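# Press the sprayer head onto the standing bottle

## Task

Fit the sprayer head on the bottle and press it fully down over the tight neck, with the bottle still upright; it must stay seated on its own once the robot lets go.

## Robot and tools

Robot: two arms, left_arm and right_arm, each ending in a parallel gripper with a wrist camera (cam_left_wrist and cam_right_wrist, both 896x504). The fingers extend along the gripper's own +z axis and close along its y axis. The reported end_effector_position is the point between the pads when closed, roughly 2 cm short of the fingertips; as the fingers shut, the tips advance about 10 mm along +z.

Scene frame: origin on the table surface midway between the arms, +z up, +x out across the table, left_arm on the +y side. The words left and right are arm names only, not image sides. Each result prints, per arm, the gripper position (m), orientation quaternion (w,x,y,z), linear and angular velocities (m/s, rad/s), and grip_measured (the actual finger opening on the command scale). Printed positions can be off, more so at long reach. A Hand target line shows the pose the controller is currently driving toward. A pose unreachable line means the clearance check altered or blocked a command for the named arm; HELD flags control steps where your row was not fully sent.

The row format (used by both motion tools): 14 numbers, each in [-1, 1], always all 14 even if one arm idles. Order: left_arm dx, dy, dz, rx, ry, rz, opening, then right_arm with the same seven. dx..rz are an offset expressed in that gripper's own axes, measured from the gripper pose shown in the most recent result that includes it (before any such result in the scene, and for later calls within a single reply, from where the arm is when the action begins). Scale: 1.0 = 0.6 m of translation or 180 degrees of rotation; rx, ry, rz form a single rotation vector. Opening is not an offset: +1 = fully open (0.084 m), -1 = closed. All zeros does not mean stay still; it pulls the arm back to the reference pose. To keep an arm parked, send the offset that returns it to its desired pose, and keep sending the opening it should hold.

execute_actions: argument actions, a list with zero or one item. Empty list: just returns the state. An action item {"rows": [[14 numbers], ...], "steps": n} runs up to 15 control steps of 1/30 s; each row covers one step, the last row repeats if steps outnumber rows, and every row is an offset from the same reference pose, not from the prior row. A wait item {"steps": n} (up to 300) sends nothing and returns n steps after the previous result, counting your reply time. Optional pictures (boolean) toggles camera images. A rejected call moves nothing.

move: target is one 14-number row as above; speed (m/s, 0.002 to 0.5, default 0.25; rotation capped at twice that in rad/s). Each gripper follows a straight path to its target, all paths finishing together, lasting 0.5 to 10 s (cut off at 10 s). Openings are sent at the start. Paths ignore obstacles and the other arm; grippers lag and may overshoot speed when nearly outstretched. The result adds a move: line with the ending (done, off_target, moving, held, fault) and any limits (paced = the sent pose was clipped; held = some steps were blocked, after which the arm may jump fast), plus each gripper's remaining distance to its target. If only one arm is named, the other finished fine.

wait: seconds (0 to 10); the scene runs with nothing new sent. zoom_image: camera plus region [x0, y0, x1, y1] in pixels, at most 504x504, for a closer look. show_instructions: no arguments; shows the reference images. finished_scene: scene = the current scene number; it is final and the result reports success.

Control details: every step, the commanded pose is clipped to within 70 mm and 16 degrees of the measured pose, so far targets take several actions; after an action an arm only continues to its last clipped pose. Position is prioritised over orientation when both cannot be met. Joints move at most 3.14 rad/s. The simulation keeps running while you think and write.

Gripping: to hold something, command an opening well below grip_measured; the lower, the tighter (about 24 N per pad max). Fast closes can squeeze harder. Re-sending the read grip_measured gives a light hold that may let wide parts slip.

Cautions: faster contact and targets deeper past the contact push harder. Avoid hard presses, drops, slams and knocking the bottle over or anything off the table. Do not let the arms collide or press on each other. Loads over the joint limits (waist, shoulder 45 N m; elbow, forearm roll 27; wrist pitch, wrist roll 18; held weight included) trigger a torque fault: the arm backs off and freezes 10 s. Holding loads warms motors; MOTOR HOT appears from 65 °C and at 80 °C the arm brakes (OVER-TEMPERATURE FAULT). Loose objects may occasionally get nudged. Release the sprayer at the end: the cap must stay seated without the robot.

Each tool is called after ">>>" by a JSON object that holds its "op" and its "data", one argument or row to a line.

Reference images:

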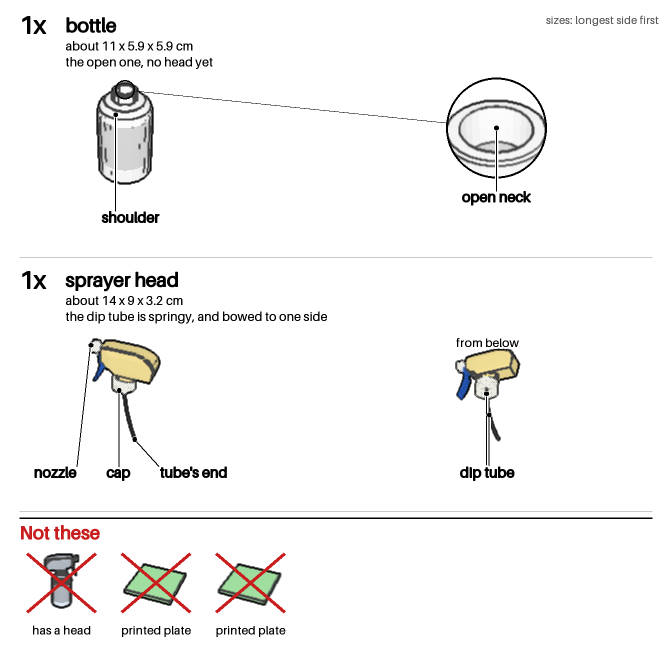

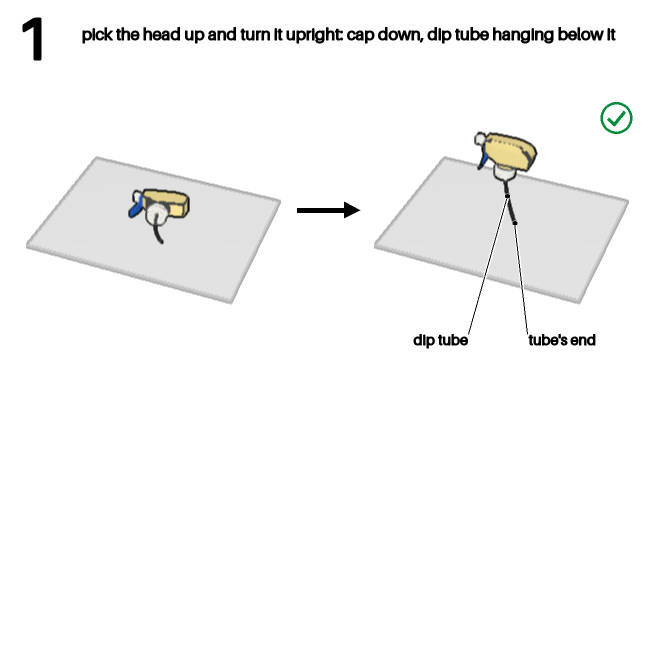

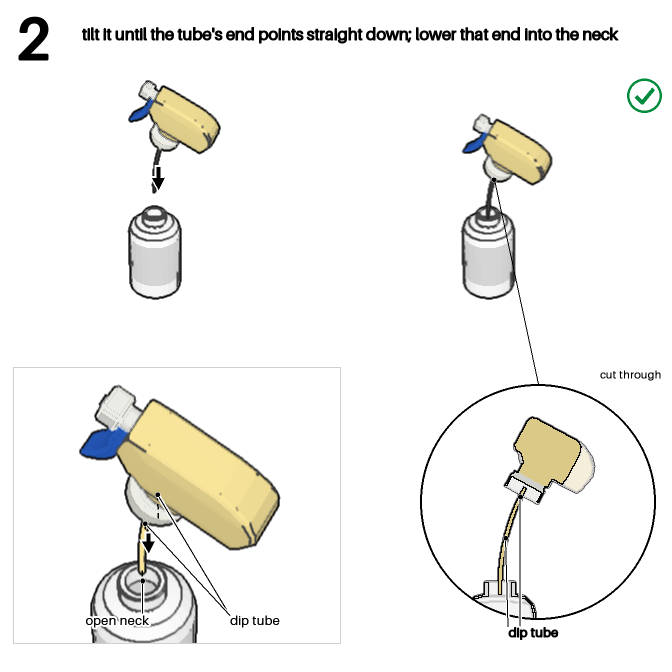

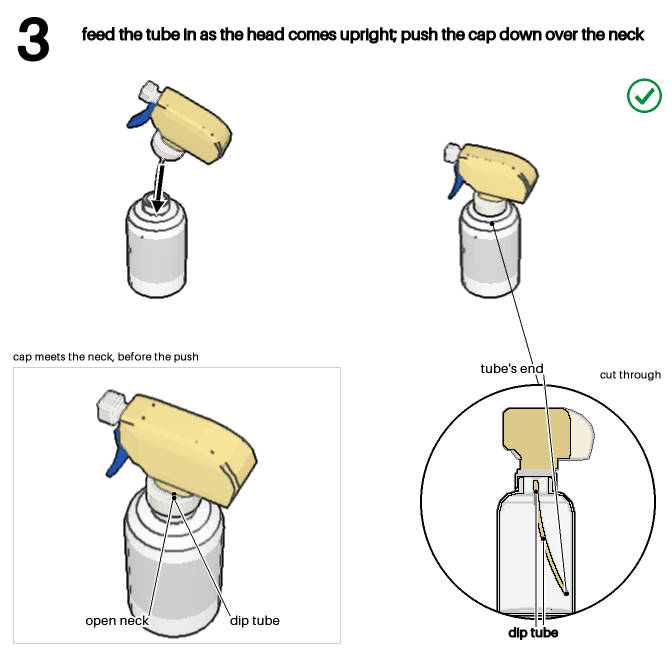

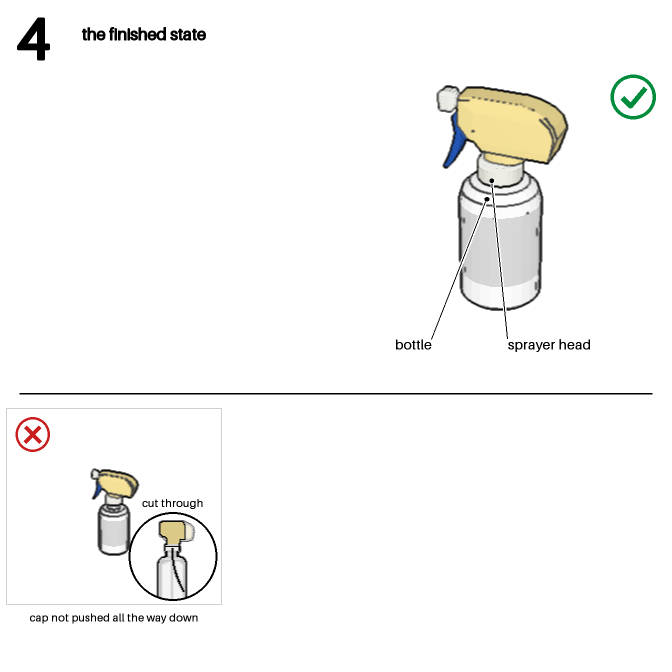

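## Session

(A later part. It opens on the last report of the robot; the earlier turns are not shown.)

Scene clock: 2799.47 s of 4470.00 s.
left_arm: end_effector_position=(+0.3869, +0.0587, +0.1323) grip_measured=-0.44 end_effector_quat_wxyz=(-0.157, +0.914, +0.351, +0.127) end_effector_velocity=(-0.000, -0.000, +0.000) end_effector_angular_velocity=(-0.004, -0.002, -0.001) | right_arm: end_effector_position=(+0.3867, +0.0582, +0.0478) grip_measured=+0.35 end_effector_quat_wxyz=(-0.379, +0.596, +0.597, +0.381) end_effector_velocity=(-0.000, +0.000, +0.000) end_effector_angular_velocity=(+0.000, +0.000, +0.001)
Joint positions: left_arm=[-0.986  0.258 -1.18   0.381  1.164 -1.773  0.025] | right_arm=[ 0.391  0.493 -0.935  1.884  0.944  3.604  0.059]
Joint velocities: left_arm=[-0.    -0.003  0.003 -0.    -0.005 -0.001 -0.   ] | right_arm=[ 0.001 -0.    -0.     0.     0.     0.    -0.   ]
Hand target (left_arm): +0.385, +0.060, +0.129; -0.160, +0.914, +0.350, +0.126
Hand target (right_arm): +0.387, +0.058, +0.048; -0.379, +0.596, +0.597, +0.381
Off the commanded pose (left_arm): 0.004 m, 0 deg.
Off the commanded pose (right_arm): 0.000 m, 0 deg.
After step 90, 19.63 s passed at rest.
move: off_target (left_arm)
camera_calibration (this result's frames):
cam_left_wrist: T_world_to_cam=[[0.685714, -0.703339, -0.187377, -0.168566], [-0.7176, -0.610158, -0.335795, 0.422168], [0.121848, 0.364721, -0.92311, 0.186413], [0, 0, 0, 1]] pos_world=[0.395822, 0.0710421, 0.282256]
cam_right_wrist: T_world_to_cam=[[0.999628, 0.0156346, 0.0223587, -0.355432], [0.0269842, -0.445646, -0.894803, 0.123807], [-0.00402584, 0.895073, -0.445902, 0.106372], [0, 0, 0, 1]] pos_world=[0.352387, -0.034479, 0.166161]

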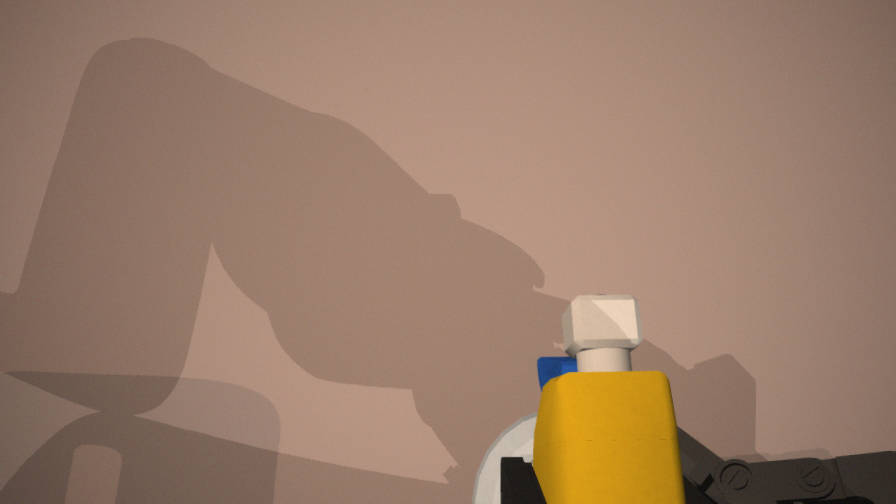

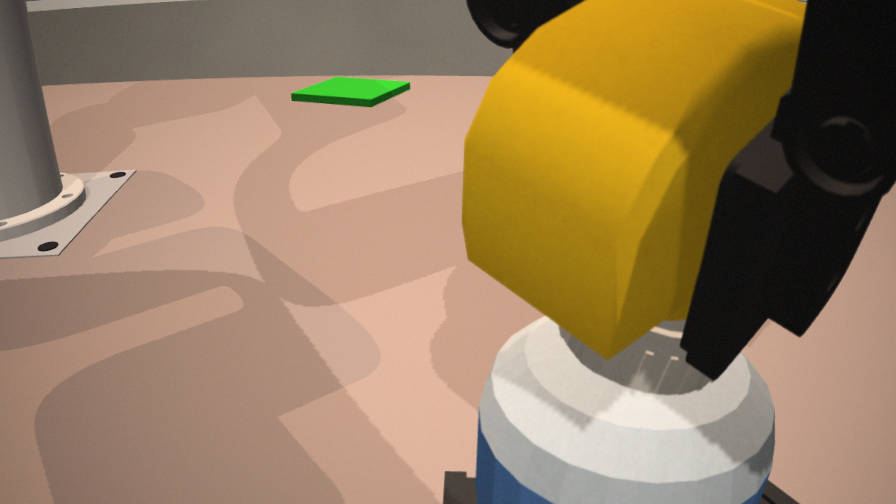

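>>> {"op": "move", "data": {
  "target": [-0.00532,-0.00922,0.01077,0.005,0,0,-1.0, 0,0,0,0,0,0,-0.2],
  "speed": 0.01
}}

>>> {"op": "zoom_image", "data": {
  "camera": "cam_right_wrist",
  "region": [540,170,820,450]
}}

Scene clock: 2869.43 s of 4470.00 s.
left_arm: end_effector_position=(+0.3851, +0.0594, +0.1319) grip_measured=-0.44 end_effector_quat_wxyz=(-0.157, +0.913, +0.354, +0.127) end_effector_velocity=(-0.003, +0.001, -0.003) end_effector_angular_velocity=(+0.002, +0.009, +0.004) | right_arm: end_effector_position=(+0.3862, +0.0587, +0.0479) grip_measured=+0.35 end_effector_quat_wxyz=(-0.379, +0.596, +0.597, +0.381) end_effector_velocity=(-0.000, -0.000, -0.000) end_effector_angular_velocity=(-0.002, +0.000, +0.000)
Joint positions: left_arm=[-0.987  0.254 -1.173  0.38   1.163 -1.78   0.025] | right_arm=[ 0.392  0.494 -0.935  1.884  0.945  3.603  0.059]
Joint velocities: left_arm=[-0.001  0.003  0.004 -0.007  0.001 -0.001  0.001] | right_arm=[ 0.001  0.     0.    -0.    -0.002  0.    -0.   ]
Hand target (left_arm): +0.382, +0.063, +0.126; -0.164, +0.913, +0.352, +0.125
Hand target (right_arm): +0.387, +0.058, +0.048; -0.379, +0.596, +0.597, +0.381
Off the commanded pose (left_arm): 0.008 m, 1 deg.
Off the commanded pose (right_arm): 0.001 m, 0 deg.
After step 90, 65.83 s passed at rest.
move: off_target (left_arm)
camera_calibration (this result's frames):
cam_left_wrist: T_world_to_cam=[[0.689652, -0.699601, -0.18692, -0.168709], [-0.714044, -0.614034, -0.33631, 0.420191], [0.120507, 0.365406, -0.923015, 0.186463], [0, 0, 0, 1]] pos_world=[0.393915, 0.0718477, 0.281887]
cam_right_wrist: T_world_to_cam=[[0.999609, 0.0169605, 0.0222264, -0.355038], [0.0274532, -0.445001, -0.895109, 0.123911], [-0.00529076, 0.89537, -0.445293, 0.106432], [0, 0, 0, 1]] pos_world=[0.35206, -0.0341341, 0.166198]

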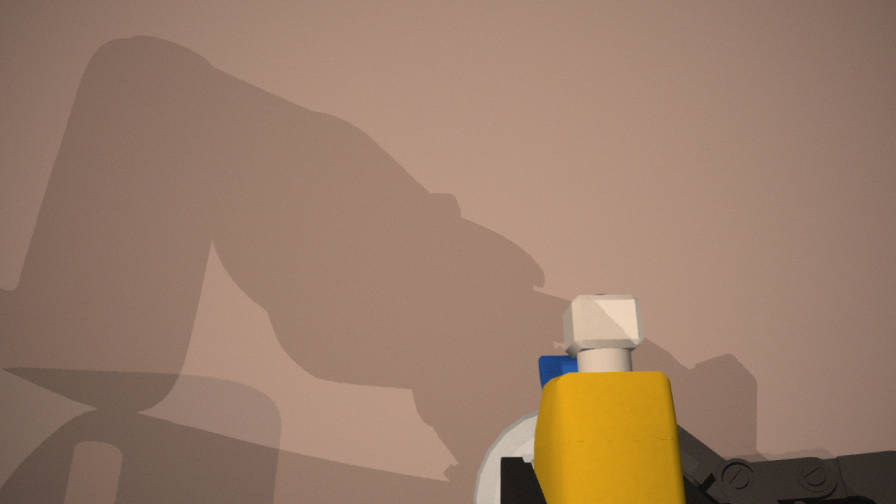

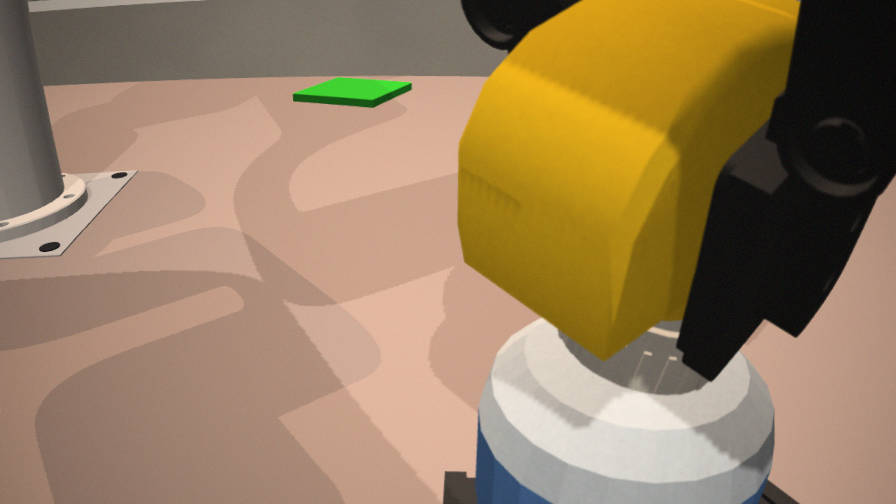

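Region (540, 170, 820, 450) of cam_right_wrist's 896x504 image, scaled by 1.800, with more detail than that image has.

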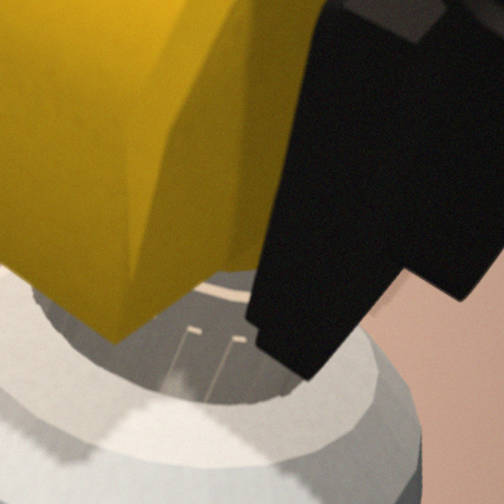

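>>> {"op": "move", "data": {
  "target": [-0.0040,-0.01149,0.01893,0.008,0,0.004,-1.0, 0,0,0,0,0,0,-0.2],
  "speed": 0.01
}}

>>> {"op": "zoom_image", "data": {
  "camera": "cam_right_wrist",
  "region": [540,170,820,450]
}}

Scene clock: 2919.33 s of 4470.00 s.
left_arm: end_effector_position=(+0.3852, +0.0609, +0.1315) grip_measured=-0.43 end_effector_quat_wxyz=(-0.158, +0.914, +0.352, +0.126) end_effector_velocity=(+0.000, +0.001, -0.000) end_effector_angular_velocity=(+0.001, -0.000, +0.001) | right_arm: end_effector_position=(+0.3865, +0.0587, +0.0480) grip_measured=+0.34 end_effector_quat_wxyz=(-0.379, +0.596, +0.597, +0.381) end_effector_velocity=(+0.000, -0.000, -0.000) end_effector_angular_velocity=(-0.001, -0.001, -0.000)
Joint positions: left_arm=[-0.985  0.252 -1.17   0.38   1.162 -1.774  0.025] | right_arm=[ 0.391  0.493 -0.935  1.884  0.945  3.604  0.059]
Joint velocities: left_arm=[ 0.001 -0.     0.001  0.001  0.    -0.001  0.   ] | right_arm=[-0.     0.    -0.    -0.    -0.001 -0.     0.   ]
Hand target (left_arm): +0.380, +0.067, +0.122; -0.169, +0.913, +0.349, +0.122
Hand target (right_arm): +0.386, +0.059, +0.048; -0.379, +0.596, +0.597, +0.381
Off the commanded pose (left_arm): 0.012 m, 1 deg.
Off the commanded pose (right_arm): 0.000 m, 0 deg.
After step 90, 45.30 s passed at rest.
move: off_target (left_arm)
camera_calibration (this result's frames):
cam_left_wrist: T_world_to_cam=[[0.686733, -0.701737, -0.189641, -0.166194], [-0.717163, -0.611481, -0.334317, 0.421833], [0.118641, 0.36559, -0.923184, 0.186267], [0, 0, 0, 1]] pos_world=[0.394555, 0.0732209, 0.281467]
cam_right_wrist: T_world_to_cam=[[0.999612, 0.0164793, 0.022468, -0.355279], [0.0274556, -0.445057, -0.895081, 0.123944], [-0.00475075, 0.89535, -0.445337, 0.106303], [0, 0, 0, 1]] pos_world=[0.352243, -0.0341617, 0.166263]

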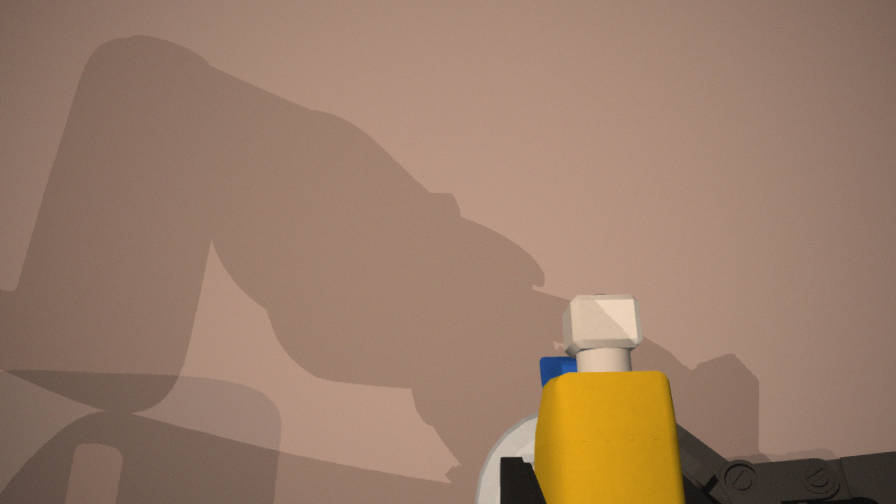

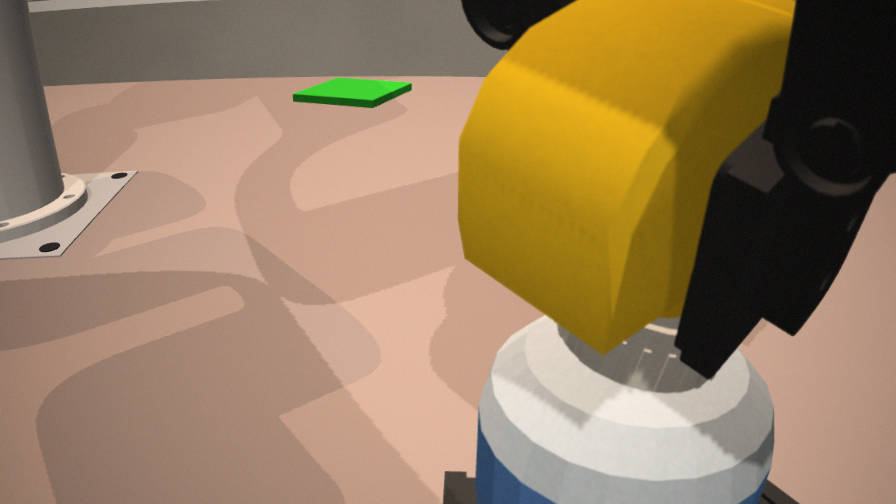

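Region (540, 170, 820, 450) of cam_right_wrist's 896x504 image, scaled by 1.800, with more detail than that image has.

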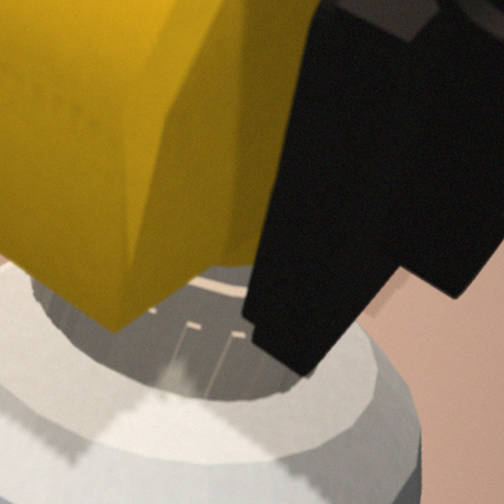

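>>> {"op": "move", "data": {
  "target": [-0.0008,0.0005,0.0023,0,0,0,-0.8, 0,0,0,0,0,0,0.8],
  "speed": 0.02
}}

Scene clock: 3006.50 s of 4470.00 s.
left_arm: end_effector_position=(+0.3860, +0.0611, +0.1315) grip_measured=-0.44 end_effector_quat_wxyz=(-0.157, +0.914, +0.353, +0.127) end_effector_velocity=(-0.000, -0.000, -0.001) end_effector_angular_velocity=(-0.003, -0.001, -0.002) | right_arm: end_effector_position=(+0.3865, +0.0586, +0.0479) grip_measured=+0.80 end_effector_quat_wxyz=(-0.379, +0.596, +0.597, +0.381) end_effector_velocity=(+0.000, +0.000, +0.000) end_effector_angular_velocity=(+0.001, -0.001, -0.000)
Joint positions: left_arm=[-0.983  0.252 -1.169  0.381  1.159 -1.775  0.025] | right_arm=[ 0.391  0.493 -0.935  1.884  0.945  3.604  0.077]
Joint velocities: left_arm=[ 0.    -0.001  0.004 -0.    -0.005  0.001 -0.   ] | right_arm=[-0.    -0.    -0.001 -0.     0.001 -0.     0.   ]
Hand target (left_arm): +0.385, +0.061, +0.130; -0.158, +0.914, +0.352, +0.126
Hand target (right_arm): +0.386, +0.059, +0.048; -0.379, +0.596, +0.597, +0.381
Off the commanded pose (left_arm): 0.002 m, 0 deg.
Off the commanded pose (right_arm): 0.000 m, 0 deg.
After step 90, 83.47 s passed at rest.
move: done
camera_calibration (this result's frames):
cam_left_wrist: T_world_to_cam=[[0.687829, -0.70123, -0.187533, -0.167284], [-0.715875, -0.612593, -0.335042, 0.422133], [0.12006, 0.364701, -0.923352, 0.185601], [0, 0, 0, 1]] pos_world=[0.394974, 0.073602, 0.281437]
cam_right_wrist: T_world_to_cam=[[0.999613, 0.0164607, 0.022446, -0.355271], [0.0274278, -0.445102, -0.89506, 0.123925], [-0.00474253, 0.895328, -0.445381, 0.106319], [0, 0, 0, 1]] pos_world=[0.352239, -0.0341833, 0.166247]

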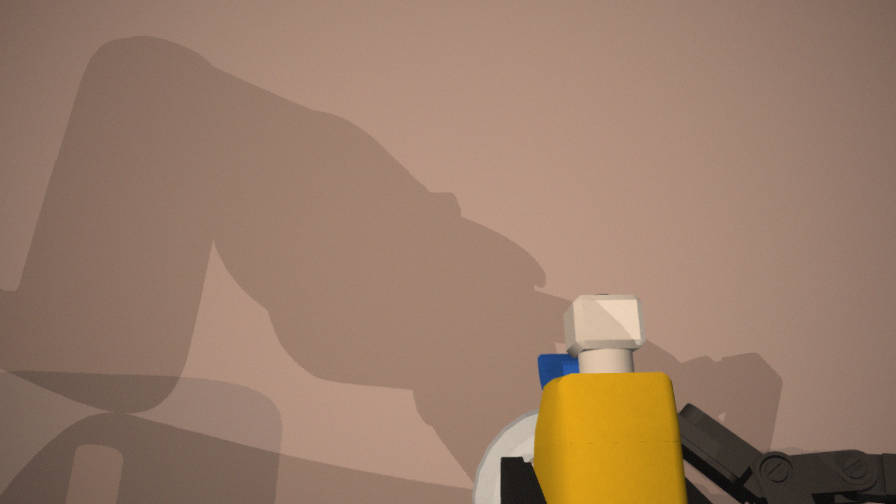

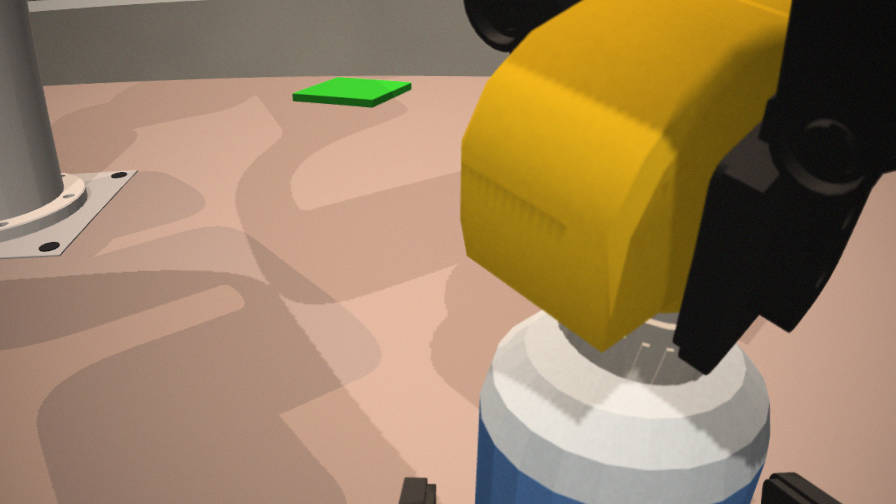

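>>> {"op": "move", "data": {
  "target": [0,0,0,0,0,0,-0.8, -0.0339,-0.0017,-0.1506,0,0.1466,0,0.8],
  "speed": 0.1
}}

>>> {"op": "zoom_image", "data": {
  "camera": "cam_right_wrist",
  "region": [440,230,660,450]
}}

Scene clock: 3013.17 s of 4470.00 s.
left_arm: end_effector_position=(+0.3859, +0.0610, +0.1314) grip_measured=-0.44 end_effector_quat_wxyz=(-0.157, +0.914, +0.353, +0.127) end_effector_velocity=(+0.000, -0.000, +0.000) end_effector_angular_velocity=(+0.000, -0.000, -0.001) | right_arm: end_effector_position=(+0.3856, -0.0322, +0.0681) grip_measured=+0.80 end_effector_quat_wxyz=(-0.504, +0.493, +0.495, +0.507) end_effector_velocity=(-0.001, -0.001, +0.000) end_effector_angular_velocity=(+0.009, -0.001, +0.003)
Joint positions: left_arm=[-0.984  0.252 -1.169  0.381  1.159 -1.775  0.025] | right_arm=[ 0.017  0.671 -0.873  1.75   1.558  3.336  0.077]
Joint velocities: left_arm=[-0.    -0.    -0.     0.     0.     0.001 -0.   ] | right_arm=[-0.005  0.006 -0.002 -0.006  0.011 -0.005  0.   ]
Hand target (left_arm): +0.386, +0.061, +0.132; -0.157, +0.914, +0.353, +0.127
Hand target (right_arm): +0.386, -0.032, +0.068; +0.505, -0.493, -0.495, -0.507
Off the commanded pose (left_arm): 0.000 m, 0 deg.
Off the commanded pose (right_arm): 0.001 m, 0 deg.
After step 90, 1.00 s passed at rest.
move: done
camera_calibration (this result's frames):
cam_left_wrist: T_world_to_cam=[[0.687686, -0.701359, -0.187574, -0.167236], [-0.716023, -0.612496, -0.334902, 0.422019], [0.119999, 0.364615, -0.923394, 0.185597], [0, 0, 0, 1]] pos_world=[0.39491, 0.073521, 0.281346]
cam_right_wrist: T_world_to_cam=[[0.999562, 0.00541511, 0.0290995, -0.354126], [0.02911, -0.00185836, -0.999574, 0.122256], [-0.00535872, 0.999984, -0.00201518, 0.17004], [0, 0, 0, 1]] pos_world=[0.351323, -0.167893, 0.132852]

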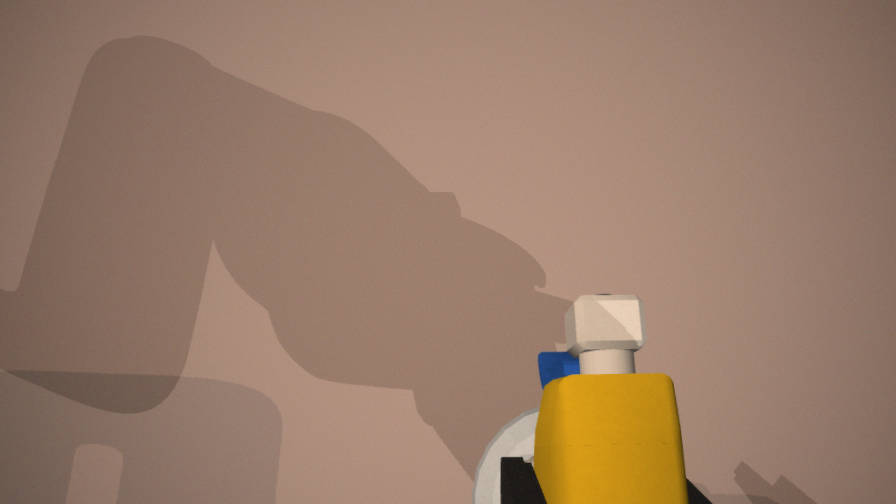

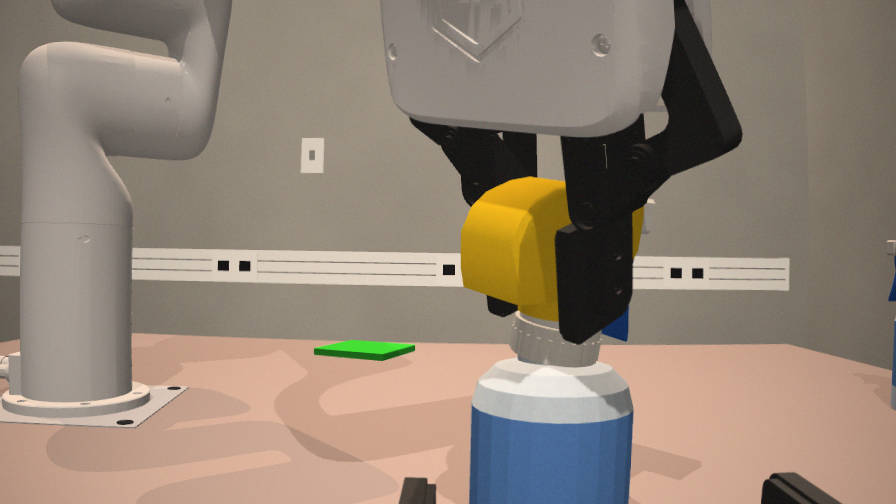

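Region (440, 230, 660, 450) of cam_right_wrist's 896x504 image, scaled by 2.291, with more detail than that image has.

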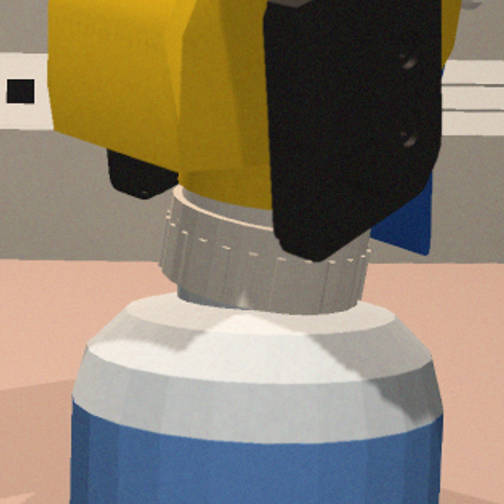

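>>> {"op": "move", "data": {
  "target": [0,0,0,0,0,0,-0.8, -0.0164,0.0019,0.1633,0,0,0,0.8],
  "speed": 0.1
}}

Scene clock: 3060.07 s of 4470.00 s.
left_arm: end_effector_position=(+0.3859, +0.0611, +0.1314) grip_measured=-0.44 end_effector_quat_wxyz=(-0.157, +0.914, +0.353, +0.127) end_effector_velocity=(-0.000, -0.000, +0.000) end_effector_angular_velocity=(-0.001, +0.001, +0.000) | right_arm: end_effector_position=(+0.3868, +0.0658, +0.0602) grip_measured=+0.80 end_effector_quat_wxyz=(-0.504, +0.493, +0.495, +0.507) end_effector_velocity=(-0.000, +0.002, -0.001) end_effector_angular_velocity=(-0.001, -0.000, +0.000)
Joint positions: left_arm=[-0.984  0.252 -1.169  0.381  1.159 -1.775  0.025] | right_arm=[ 0.266  0.741 -0.992  1.992  1.49   3.366  0.077]
Joint velocities: left_arm=[-0.001  0.    -0.    -0.001  0.     0.    -0.   ] | right_arm=[ 0.005  0.002 -0.003  0.004 -0.003  0.     0.   ]
Hand target (left_arm): +0.386, +0.061, +0.131; -0.157, +0.914, +0.353, +0.127
Hand target (right_arm): +0.387, +0.066, +0.060; +0.504, -0.493, -0.495, -0.507
Off the commanded pose (left_arm): 0.000 m, 0 deg.
Off the commanded pose (right_arm): 0.000 m, 0 deg.
After step 90, 42.47 s passed at rest.
move: done
camera_calibration (this result's frames):
cam_left_wrist: T_world_to_cam=[[0.687728, -0.701323, -0.187553, -0.167251], [-0.715978, -0.612526, -0.334944, 0.422052], [0.120023, 0.364634, -0.923383, 0.185607], [0, 0, 0, 1]] pos_world=[0.394926, 0.0735423, 0.281382]
cam_right_wrist: T_world_to_cam=[[0.999568, 0.0052575, 0.0289066, -0.355614], [0.0289163, -0.00177143, -0.99958, 0.11463], [-0.00520409, 0.999985, -0.00192269, 0.0719404], [0, 0, 0, 1]] pos_world=[0.35252, -0.0698666, 0.125]

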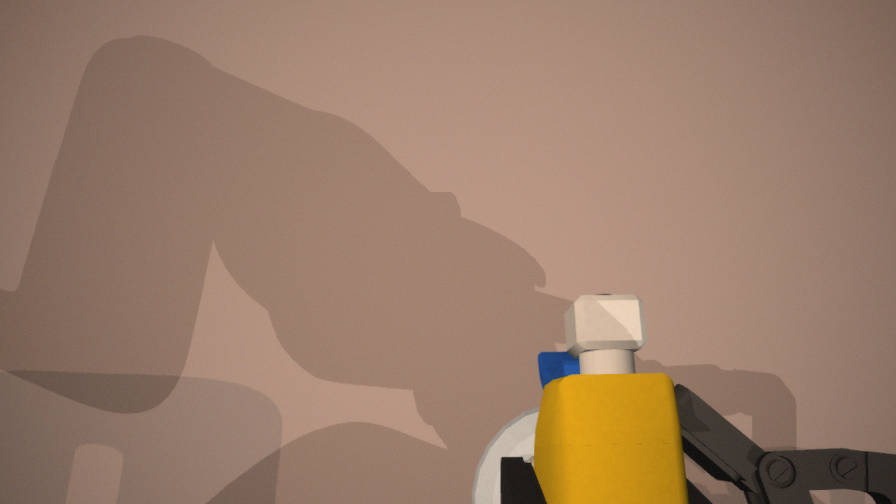

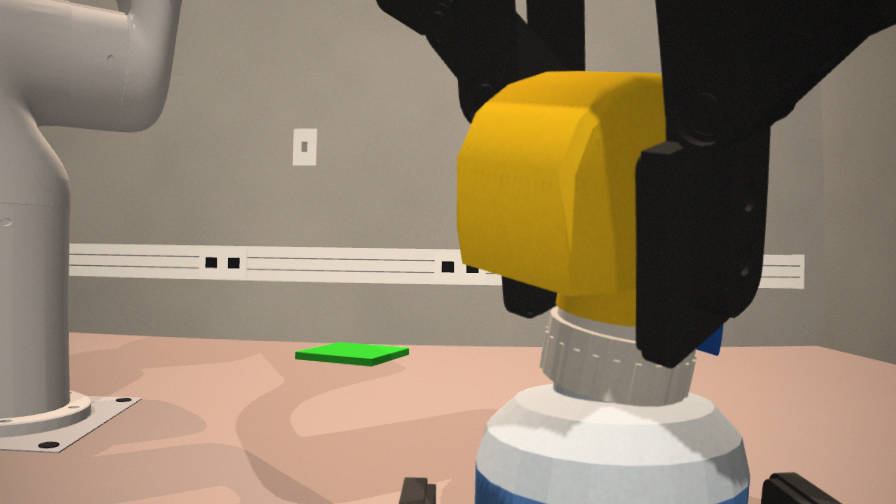

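>>> {"op": "move", "data": {
  "target": [0,0,0,0,0,0,-0.8, 0,0,0,0,0,0,-0.1],
  "speed": 0.05
}}

>>> {"op": "zoom_image", "data": {
  "camera": "cam_right_wrist",
  "region": [480,220,780,480]
}}

Scene clock: 3064.07 s of 4470.00 s.
left_arm: end_effector_position=(+0.3859, +0.0610, +0.1314) grip_measured=-0.44 end_effector_quat_wxyz=(-0.157, +0.914, +0.353, +0.127) end_effector_velocity=(-0.000, +0.000, -0.000) end_effector_angular_velocity=(+0.001, +0.002, -0.002) | right_arm: end_effector_position=(+0.3867, +0.0660, +0.0602) grip_measured=+0.34 end_effector_quat_wxyz=(-0.504, +0.493, +0.495, +0.507) end_effector_velocity=(+0.001, -0.000, +0.001) end_effector_angular_velocity=(+0.001, -0.002, -0.001)
Joint positions: left_arm=[-0.984  0.252 -1.169  0.381  1.159 -1.775  0.025] | right_arm=[ 0.266  0.741 -0.992  1.992  1.49   3.366  0.059]
Joint velocities: left_arm=[-0.     0.     0.001  0.    -0.     0.002 -0.   ] | right_arm=[-0.002 -0.    -0.002 -0.     0.    -0.    -0.   ]
Hand target (left_arm): +0.386, +0.061, +0.131; -0.157, +0.914, +0.353, +0.127
Hand target (right_arm): +0.387, +0.066, +0.060; +0.504, -0.493, -0.495, -0.507
Off the commanded pose (left_arm): 0.000 m, 0 deg.
Off the commanded pose (right_arm): 0.000 m, 0 deg.
After step 90, 0.30 s passed at rest.
move: done
camera_calibration (this result's frames):
cam_left_wrist: T_world_to_cam=[[0.687695, -0.701361, -0.18753, -0.167257], [-0.716009, -0.61251, -0.334908, 0.422025], [0.120027, 0.364588, -0.923401, 0.185601], [0, 0, 0, 1]] pos_world=[0.394918, 0.0735193, 0.281357]
cam_right_wrist: T_world_to_cam=[[0.999563, 0.00547458, 0.0290398, -0.355603], [0.0290501, -0.00180515, -0.999576, 0.11458], [-0.00541984, 0.999983, -0.00196339, 0.0718871], [0, 0, 0, 1]] pos_world=[0.352509, -0.0697323, 0.124999]

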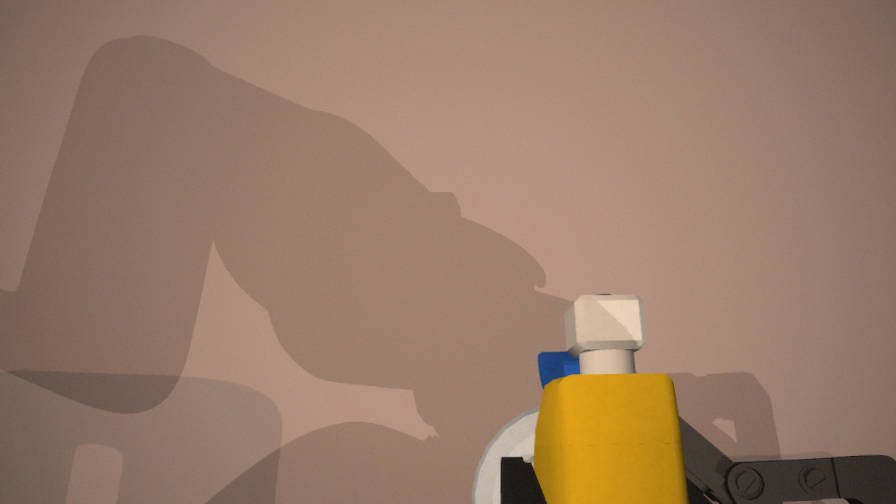

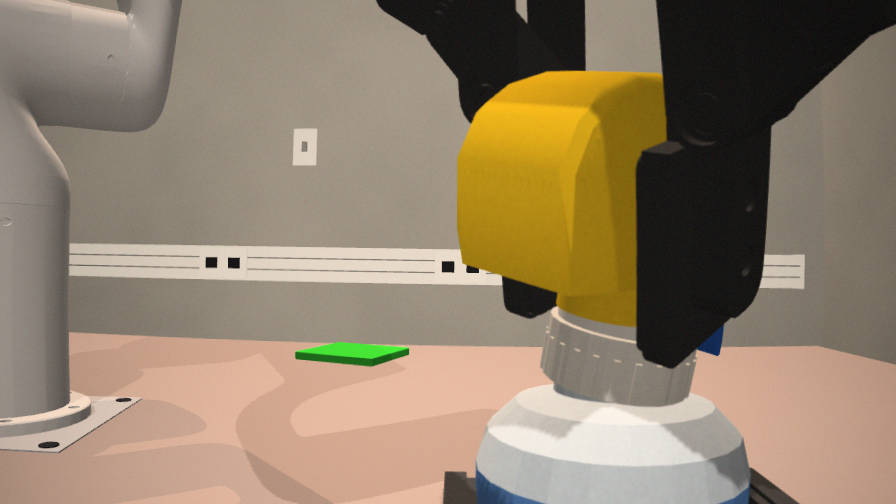

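Region (480, 220, 780, 480) of cam_right_wrist's 896x504 image, scaled by 1.680, with more detail than that image has; it fills the top 437 rows of this view, and the rest is white.

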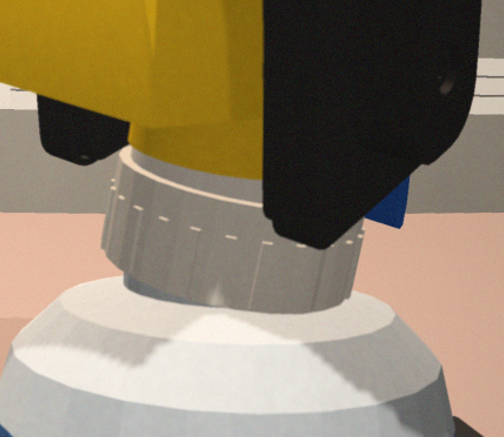

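>>> {"op": "move", "data": {
  "target": [-0.00273,-0.0095,-0.00231,-0.058,0.0229,-0.0257,-1.0, 0,0,0,0,0,0,-0.1],
  "speed": 0.02
}}

>>> {"op": "zoom_image", "data": {
  "camera": "cam_right_wrist",
  "region": [480,220,780,480]
}}

Scene clock: 3121.27 s of 4470.00 s.
left_arm: end_effector_position=(+0.3807, +0.0636, +0.1331) grip_measured=-0.44 end_effector_quat_wxyz=(-0.081, +0.904, +0.370, +0.197) end_effector_velocity=(-0.000, +0.000, -0.000) end_effector_angular_velocity=(-0.002, -0.006, +0.000) | right_arm: end_effector_position=(+0.3868, +0.0659, +0.0602) grip_measured=+0.34 end_effector_quat_wxyz=(-0.504, +0.493, +0.495, +0.507) end_effector_velocity=(-0.000, +0.001, +0.000) end_effector_angular_velocity=(+0.000, -0.002, +0.001)
Joint positions: left_arm=[-1.005  0.113 -0.958  0.536  0.95  -1.98   0.025] | right_arm=[ 0.266  0.741 -0.992  1.992  1.49   3.366  0.059]
Joint velocities: left_arm=[ 0.    -0.004  0.007  0.006 -0.006 -0.007 -0.   ] | right_arm=[ 0.001 -0.    -0.001 -0.     0.    -0.001  0.   ]
Hand target (left_arm): +0.381, +0.064, +0.133; -0.080, +0.904, +0.370, +0.197
Hand target (right_arm): +0.387, +0.066, +0.060; +0.504, -0.493, -0.495, -0.507
Off the commanded pose (left_arm): 0.000 m, 0 deg.
Off the commanded pose (right_arm): 0.000 m, 0 deg.
After step 90, 48.67 s passed at rest.
move: done
camera_calibration (this result's frames):
cam_left_wrist: T_world_to_cam=[[0.703162, -0.710958, 0.0100977, -0.193184], [-0.646186, -0.644896, -0.408109, 0.405671], [0.29666, 0.280441, -0.912878, 0.123589], [0, 0, 0, 1]] pos_world=[0.361315, 0.0896105, 0.280331]
cam_right_wrist: T_world_to_cam=[[0.999564, 0.00529691, 0.0290621, -0.35567], [0.0290722, -0.00183915, -0.999576, 0.114572], [-0.00524121, 0.999984, -0.00199234, 0.0718549], [0, 0, 0, 1]] pos_world=[0.35256, -0.0697591, 0.125003]

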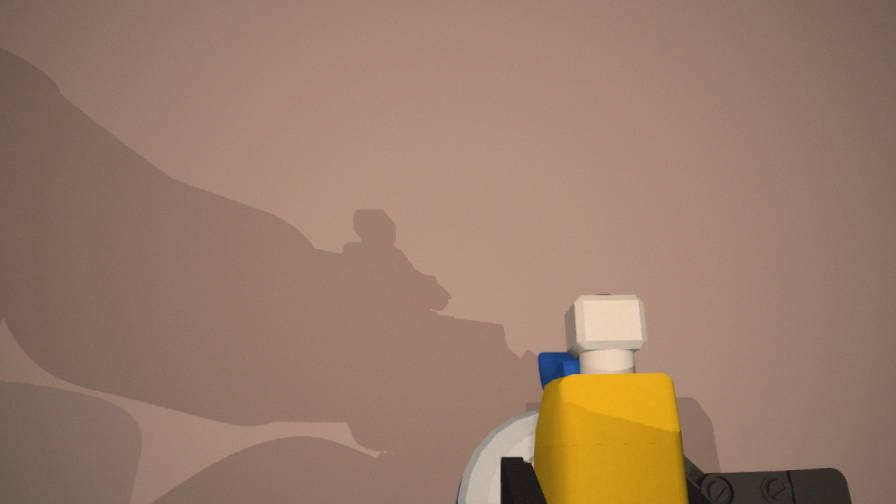

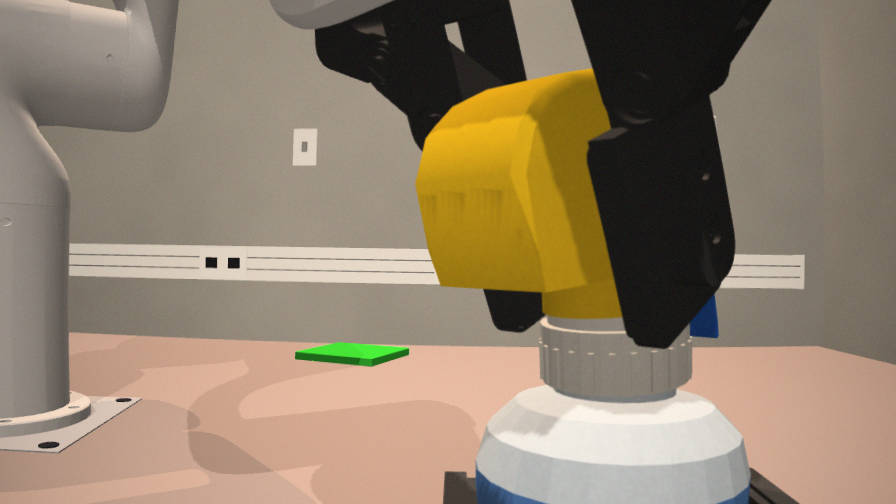

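Region (480, 220, 780, 480) of cam_right_wrist's 896x504 image, scaled by 1.680, with more detail than that image has; it fills the top 437 rows of this view, and the rest is white.

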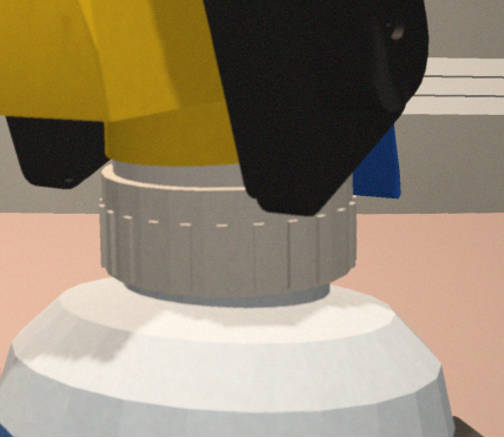

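>>> {"op": "move", "data": {
  "target": [-0.00204,-0.00005,0.00456,0,0,0,-1.0, 0,0,0,0,0,0,-0.1],
  "speed": 0.01
}}

>>> {"op": "zoom_image", "data": {
  "camera": "cam_right_wrist",
  "region": [480,220,780,480]
}}

Scene clock: 3132.50 s of 4470.00 s.
left_arm: end_effector_position=(+0.3811, +0.0633, +0.1312) grip_measured=-0.44 end_effector_quat_wxyz=(-0.080, +0.904, +0.370, +0.198) end_effector_velocity=(-0.000, +0.001, -0.002) end_effector_angular_velocity=(+0.001, +0.002, +0.001) | right_arm: end_effector_position=(+0.3870, +0.0658, +0.0602) grip_measured=+0.35 end_effector_quat_wxyz=(-0.504, +0.494, +0.495, +0.507) end_effector_velocity=(+0.001, -0.001, -0.000) end_effector_angular_velocity=(+0.000, -0.000, -0.002)
Joint positions: left_arm=[-1.004  0.117 -0.957  0.539  0.944 -1.984  0.025] | right_arm=[ 0.266  0.741 -0.992  1.992  1.49   3.366  0.059]
Joint velocities: left_arm=[ 0.001  0.001  0.003  0.    -0.003 -0.    -0.   ] | right_arm=[-0.002  0.     0.001 -0.     0.    -0.001  0.   ]
Hand target (left_arm): +0.381, +0.064, +0.130; -0.081, +0.904, +0.370, +0.197
Hand target (right_arm): +0.387, +0.066, +0.060; +0.504, -0.493, -0.495, -0.507
Off the commanded pose (left_arm): 0.001 m, 0 deg.
Off the commanded pose (right_arm): 0.000 m, 0 deg.
After step 90, 7.53 s passed at rest.
move: done
camera_calibration (this result's frames):
cam_left_wrist: T_world_to_cam=[[0.703202, -0.710889, 0.0119908, -0.193898], [-0.645545, -0.645451, -0.408246, 0.404736], [0.297957, 0.279339, -0.912793, 0.121385], [0, 0, 0, 1]] pos_world=[0.361457, 0.0894899, 0.278356]
cam_right_wrist: T_world_to_cam=[[0.999567, 0.00473763, 0.0290493, -0.355842], [0.0290592, -0.00203256, -0.999576, 0.114532], [-0.00467658, 0.999987, -0.00216935, 0.0717887], [0, 0, 0, 1]] pos_world=[0.352695, -0.0698691, 0.124976]

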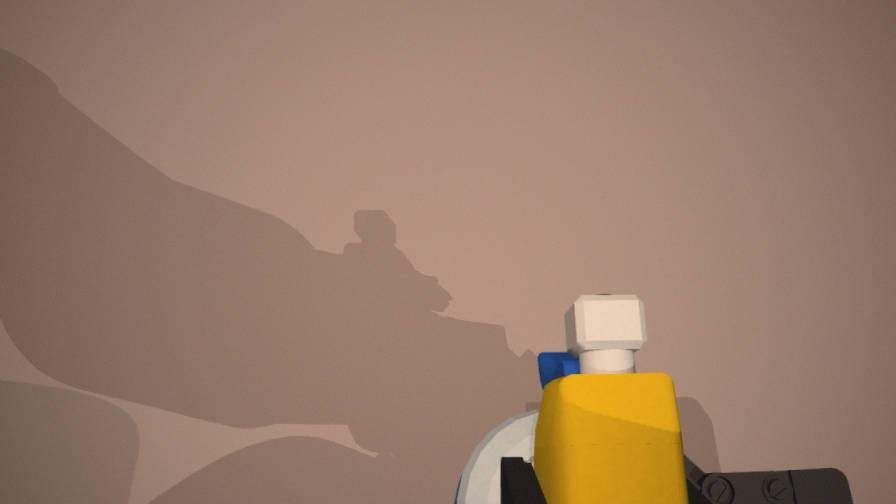

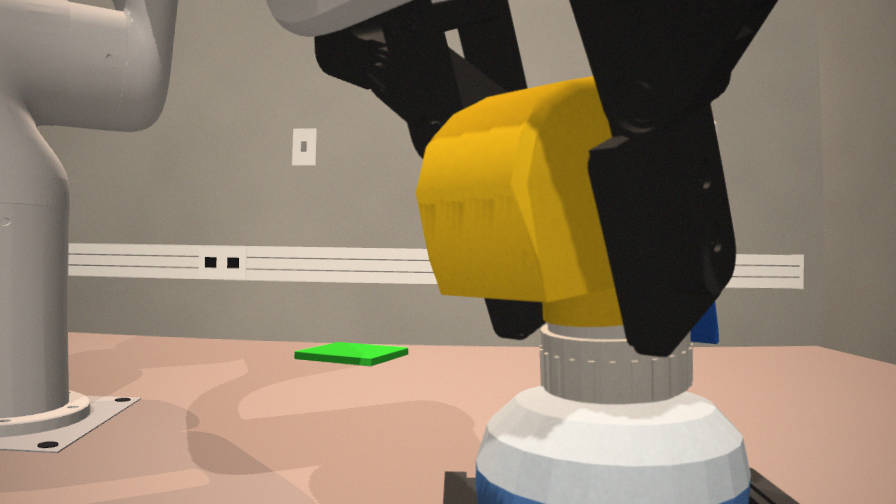

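Region (480, 220, 780, 480) of cam_right_wrist's 896x504 image, scaled by 1.680, with more detail than that image has; it fills the top 437 rows of this view, and the rest is white.

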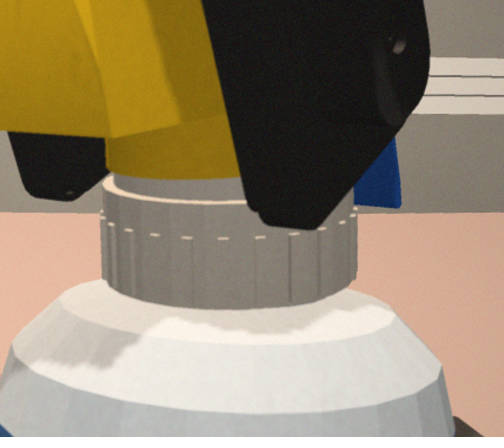

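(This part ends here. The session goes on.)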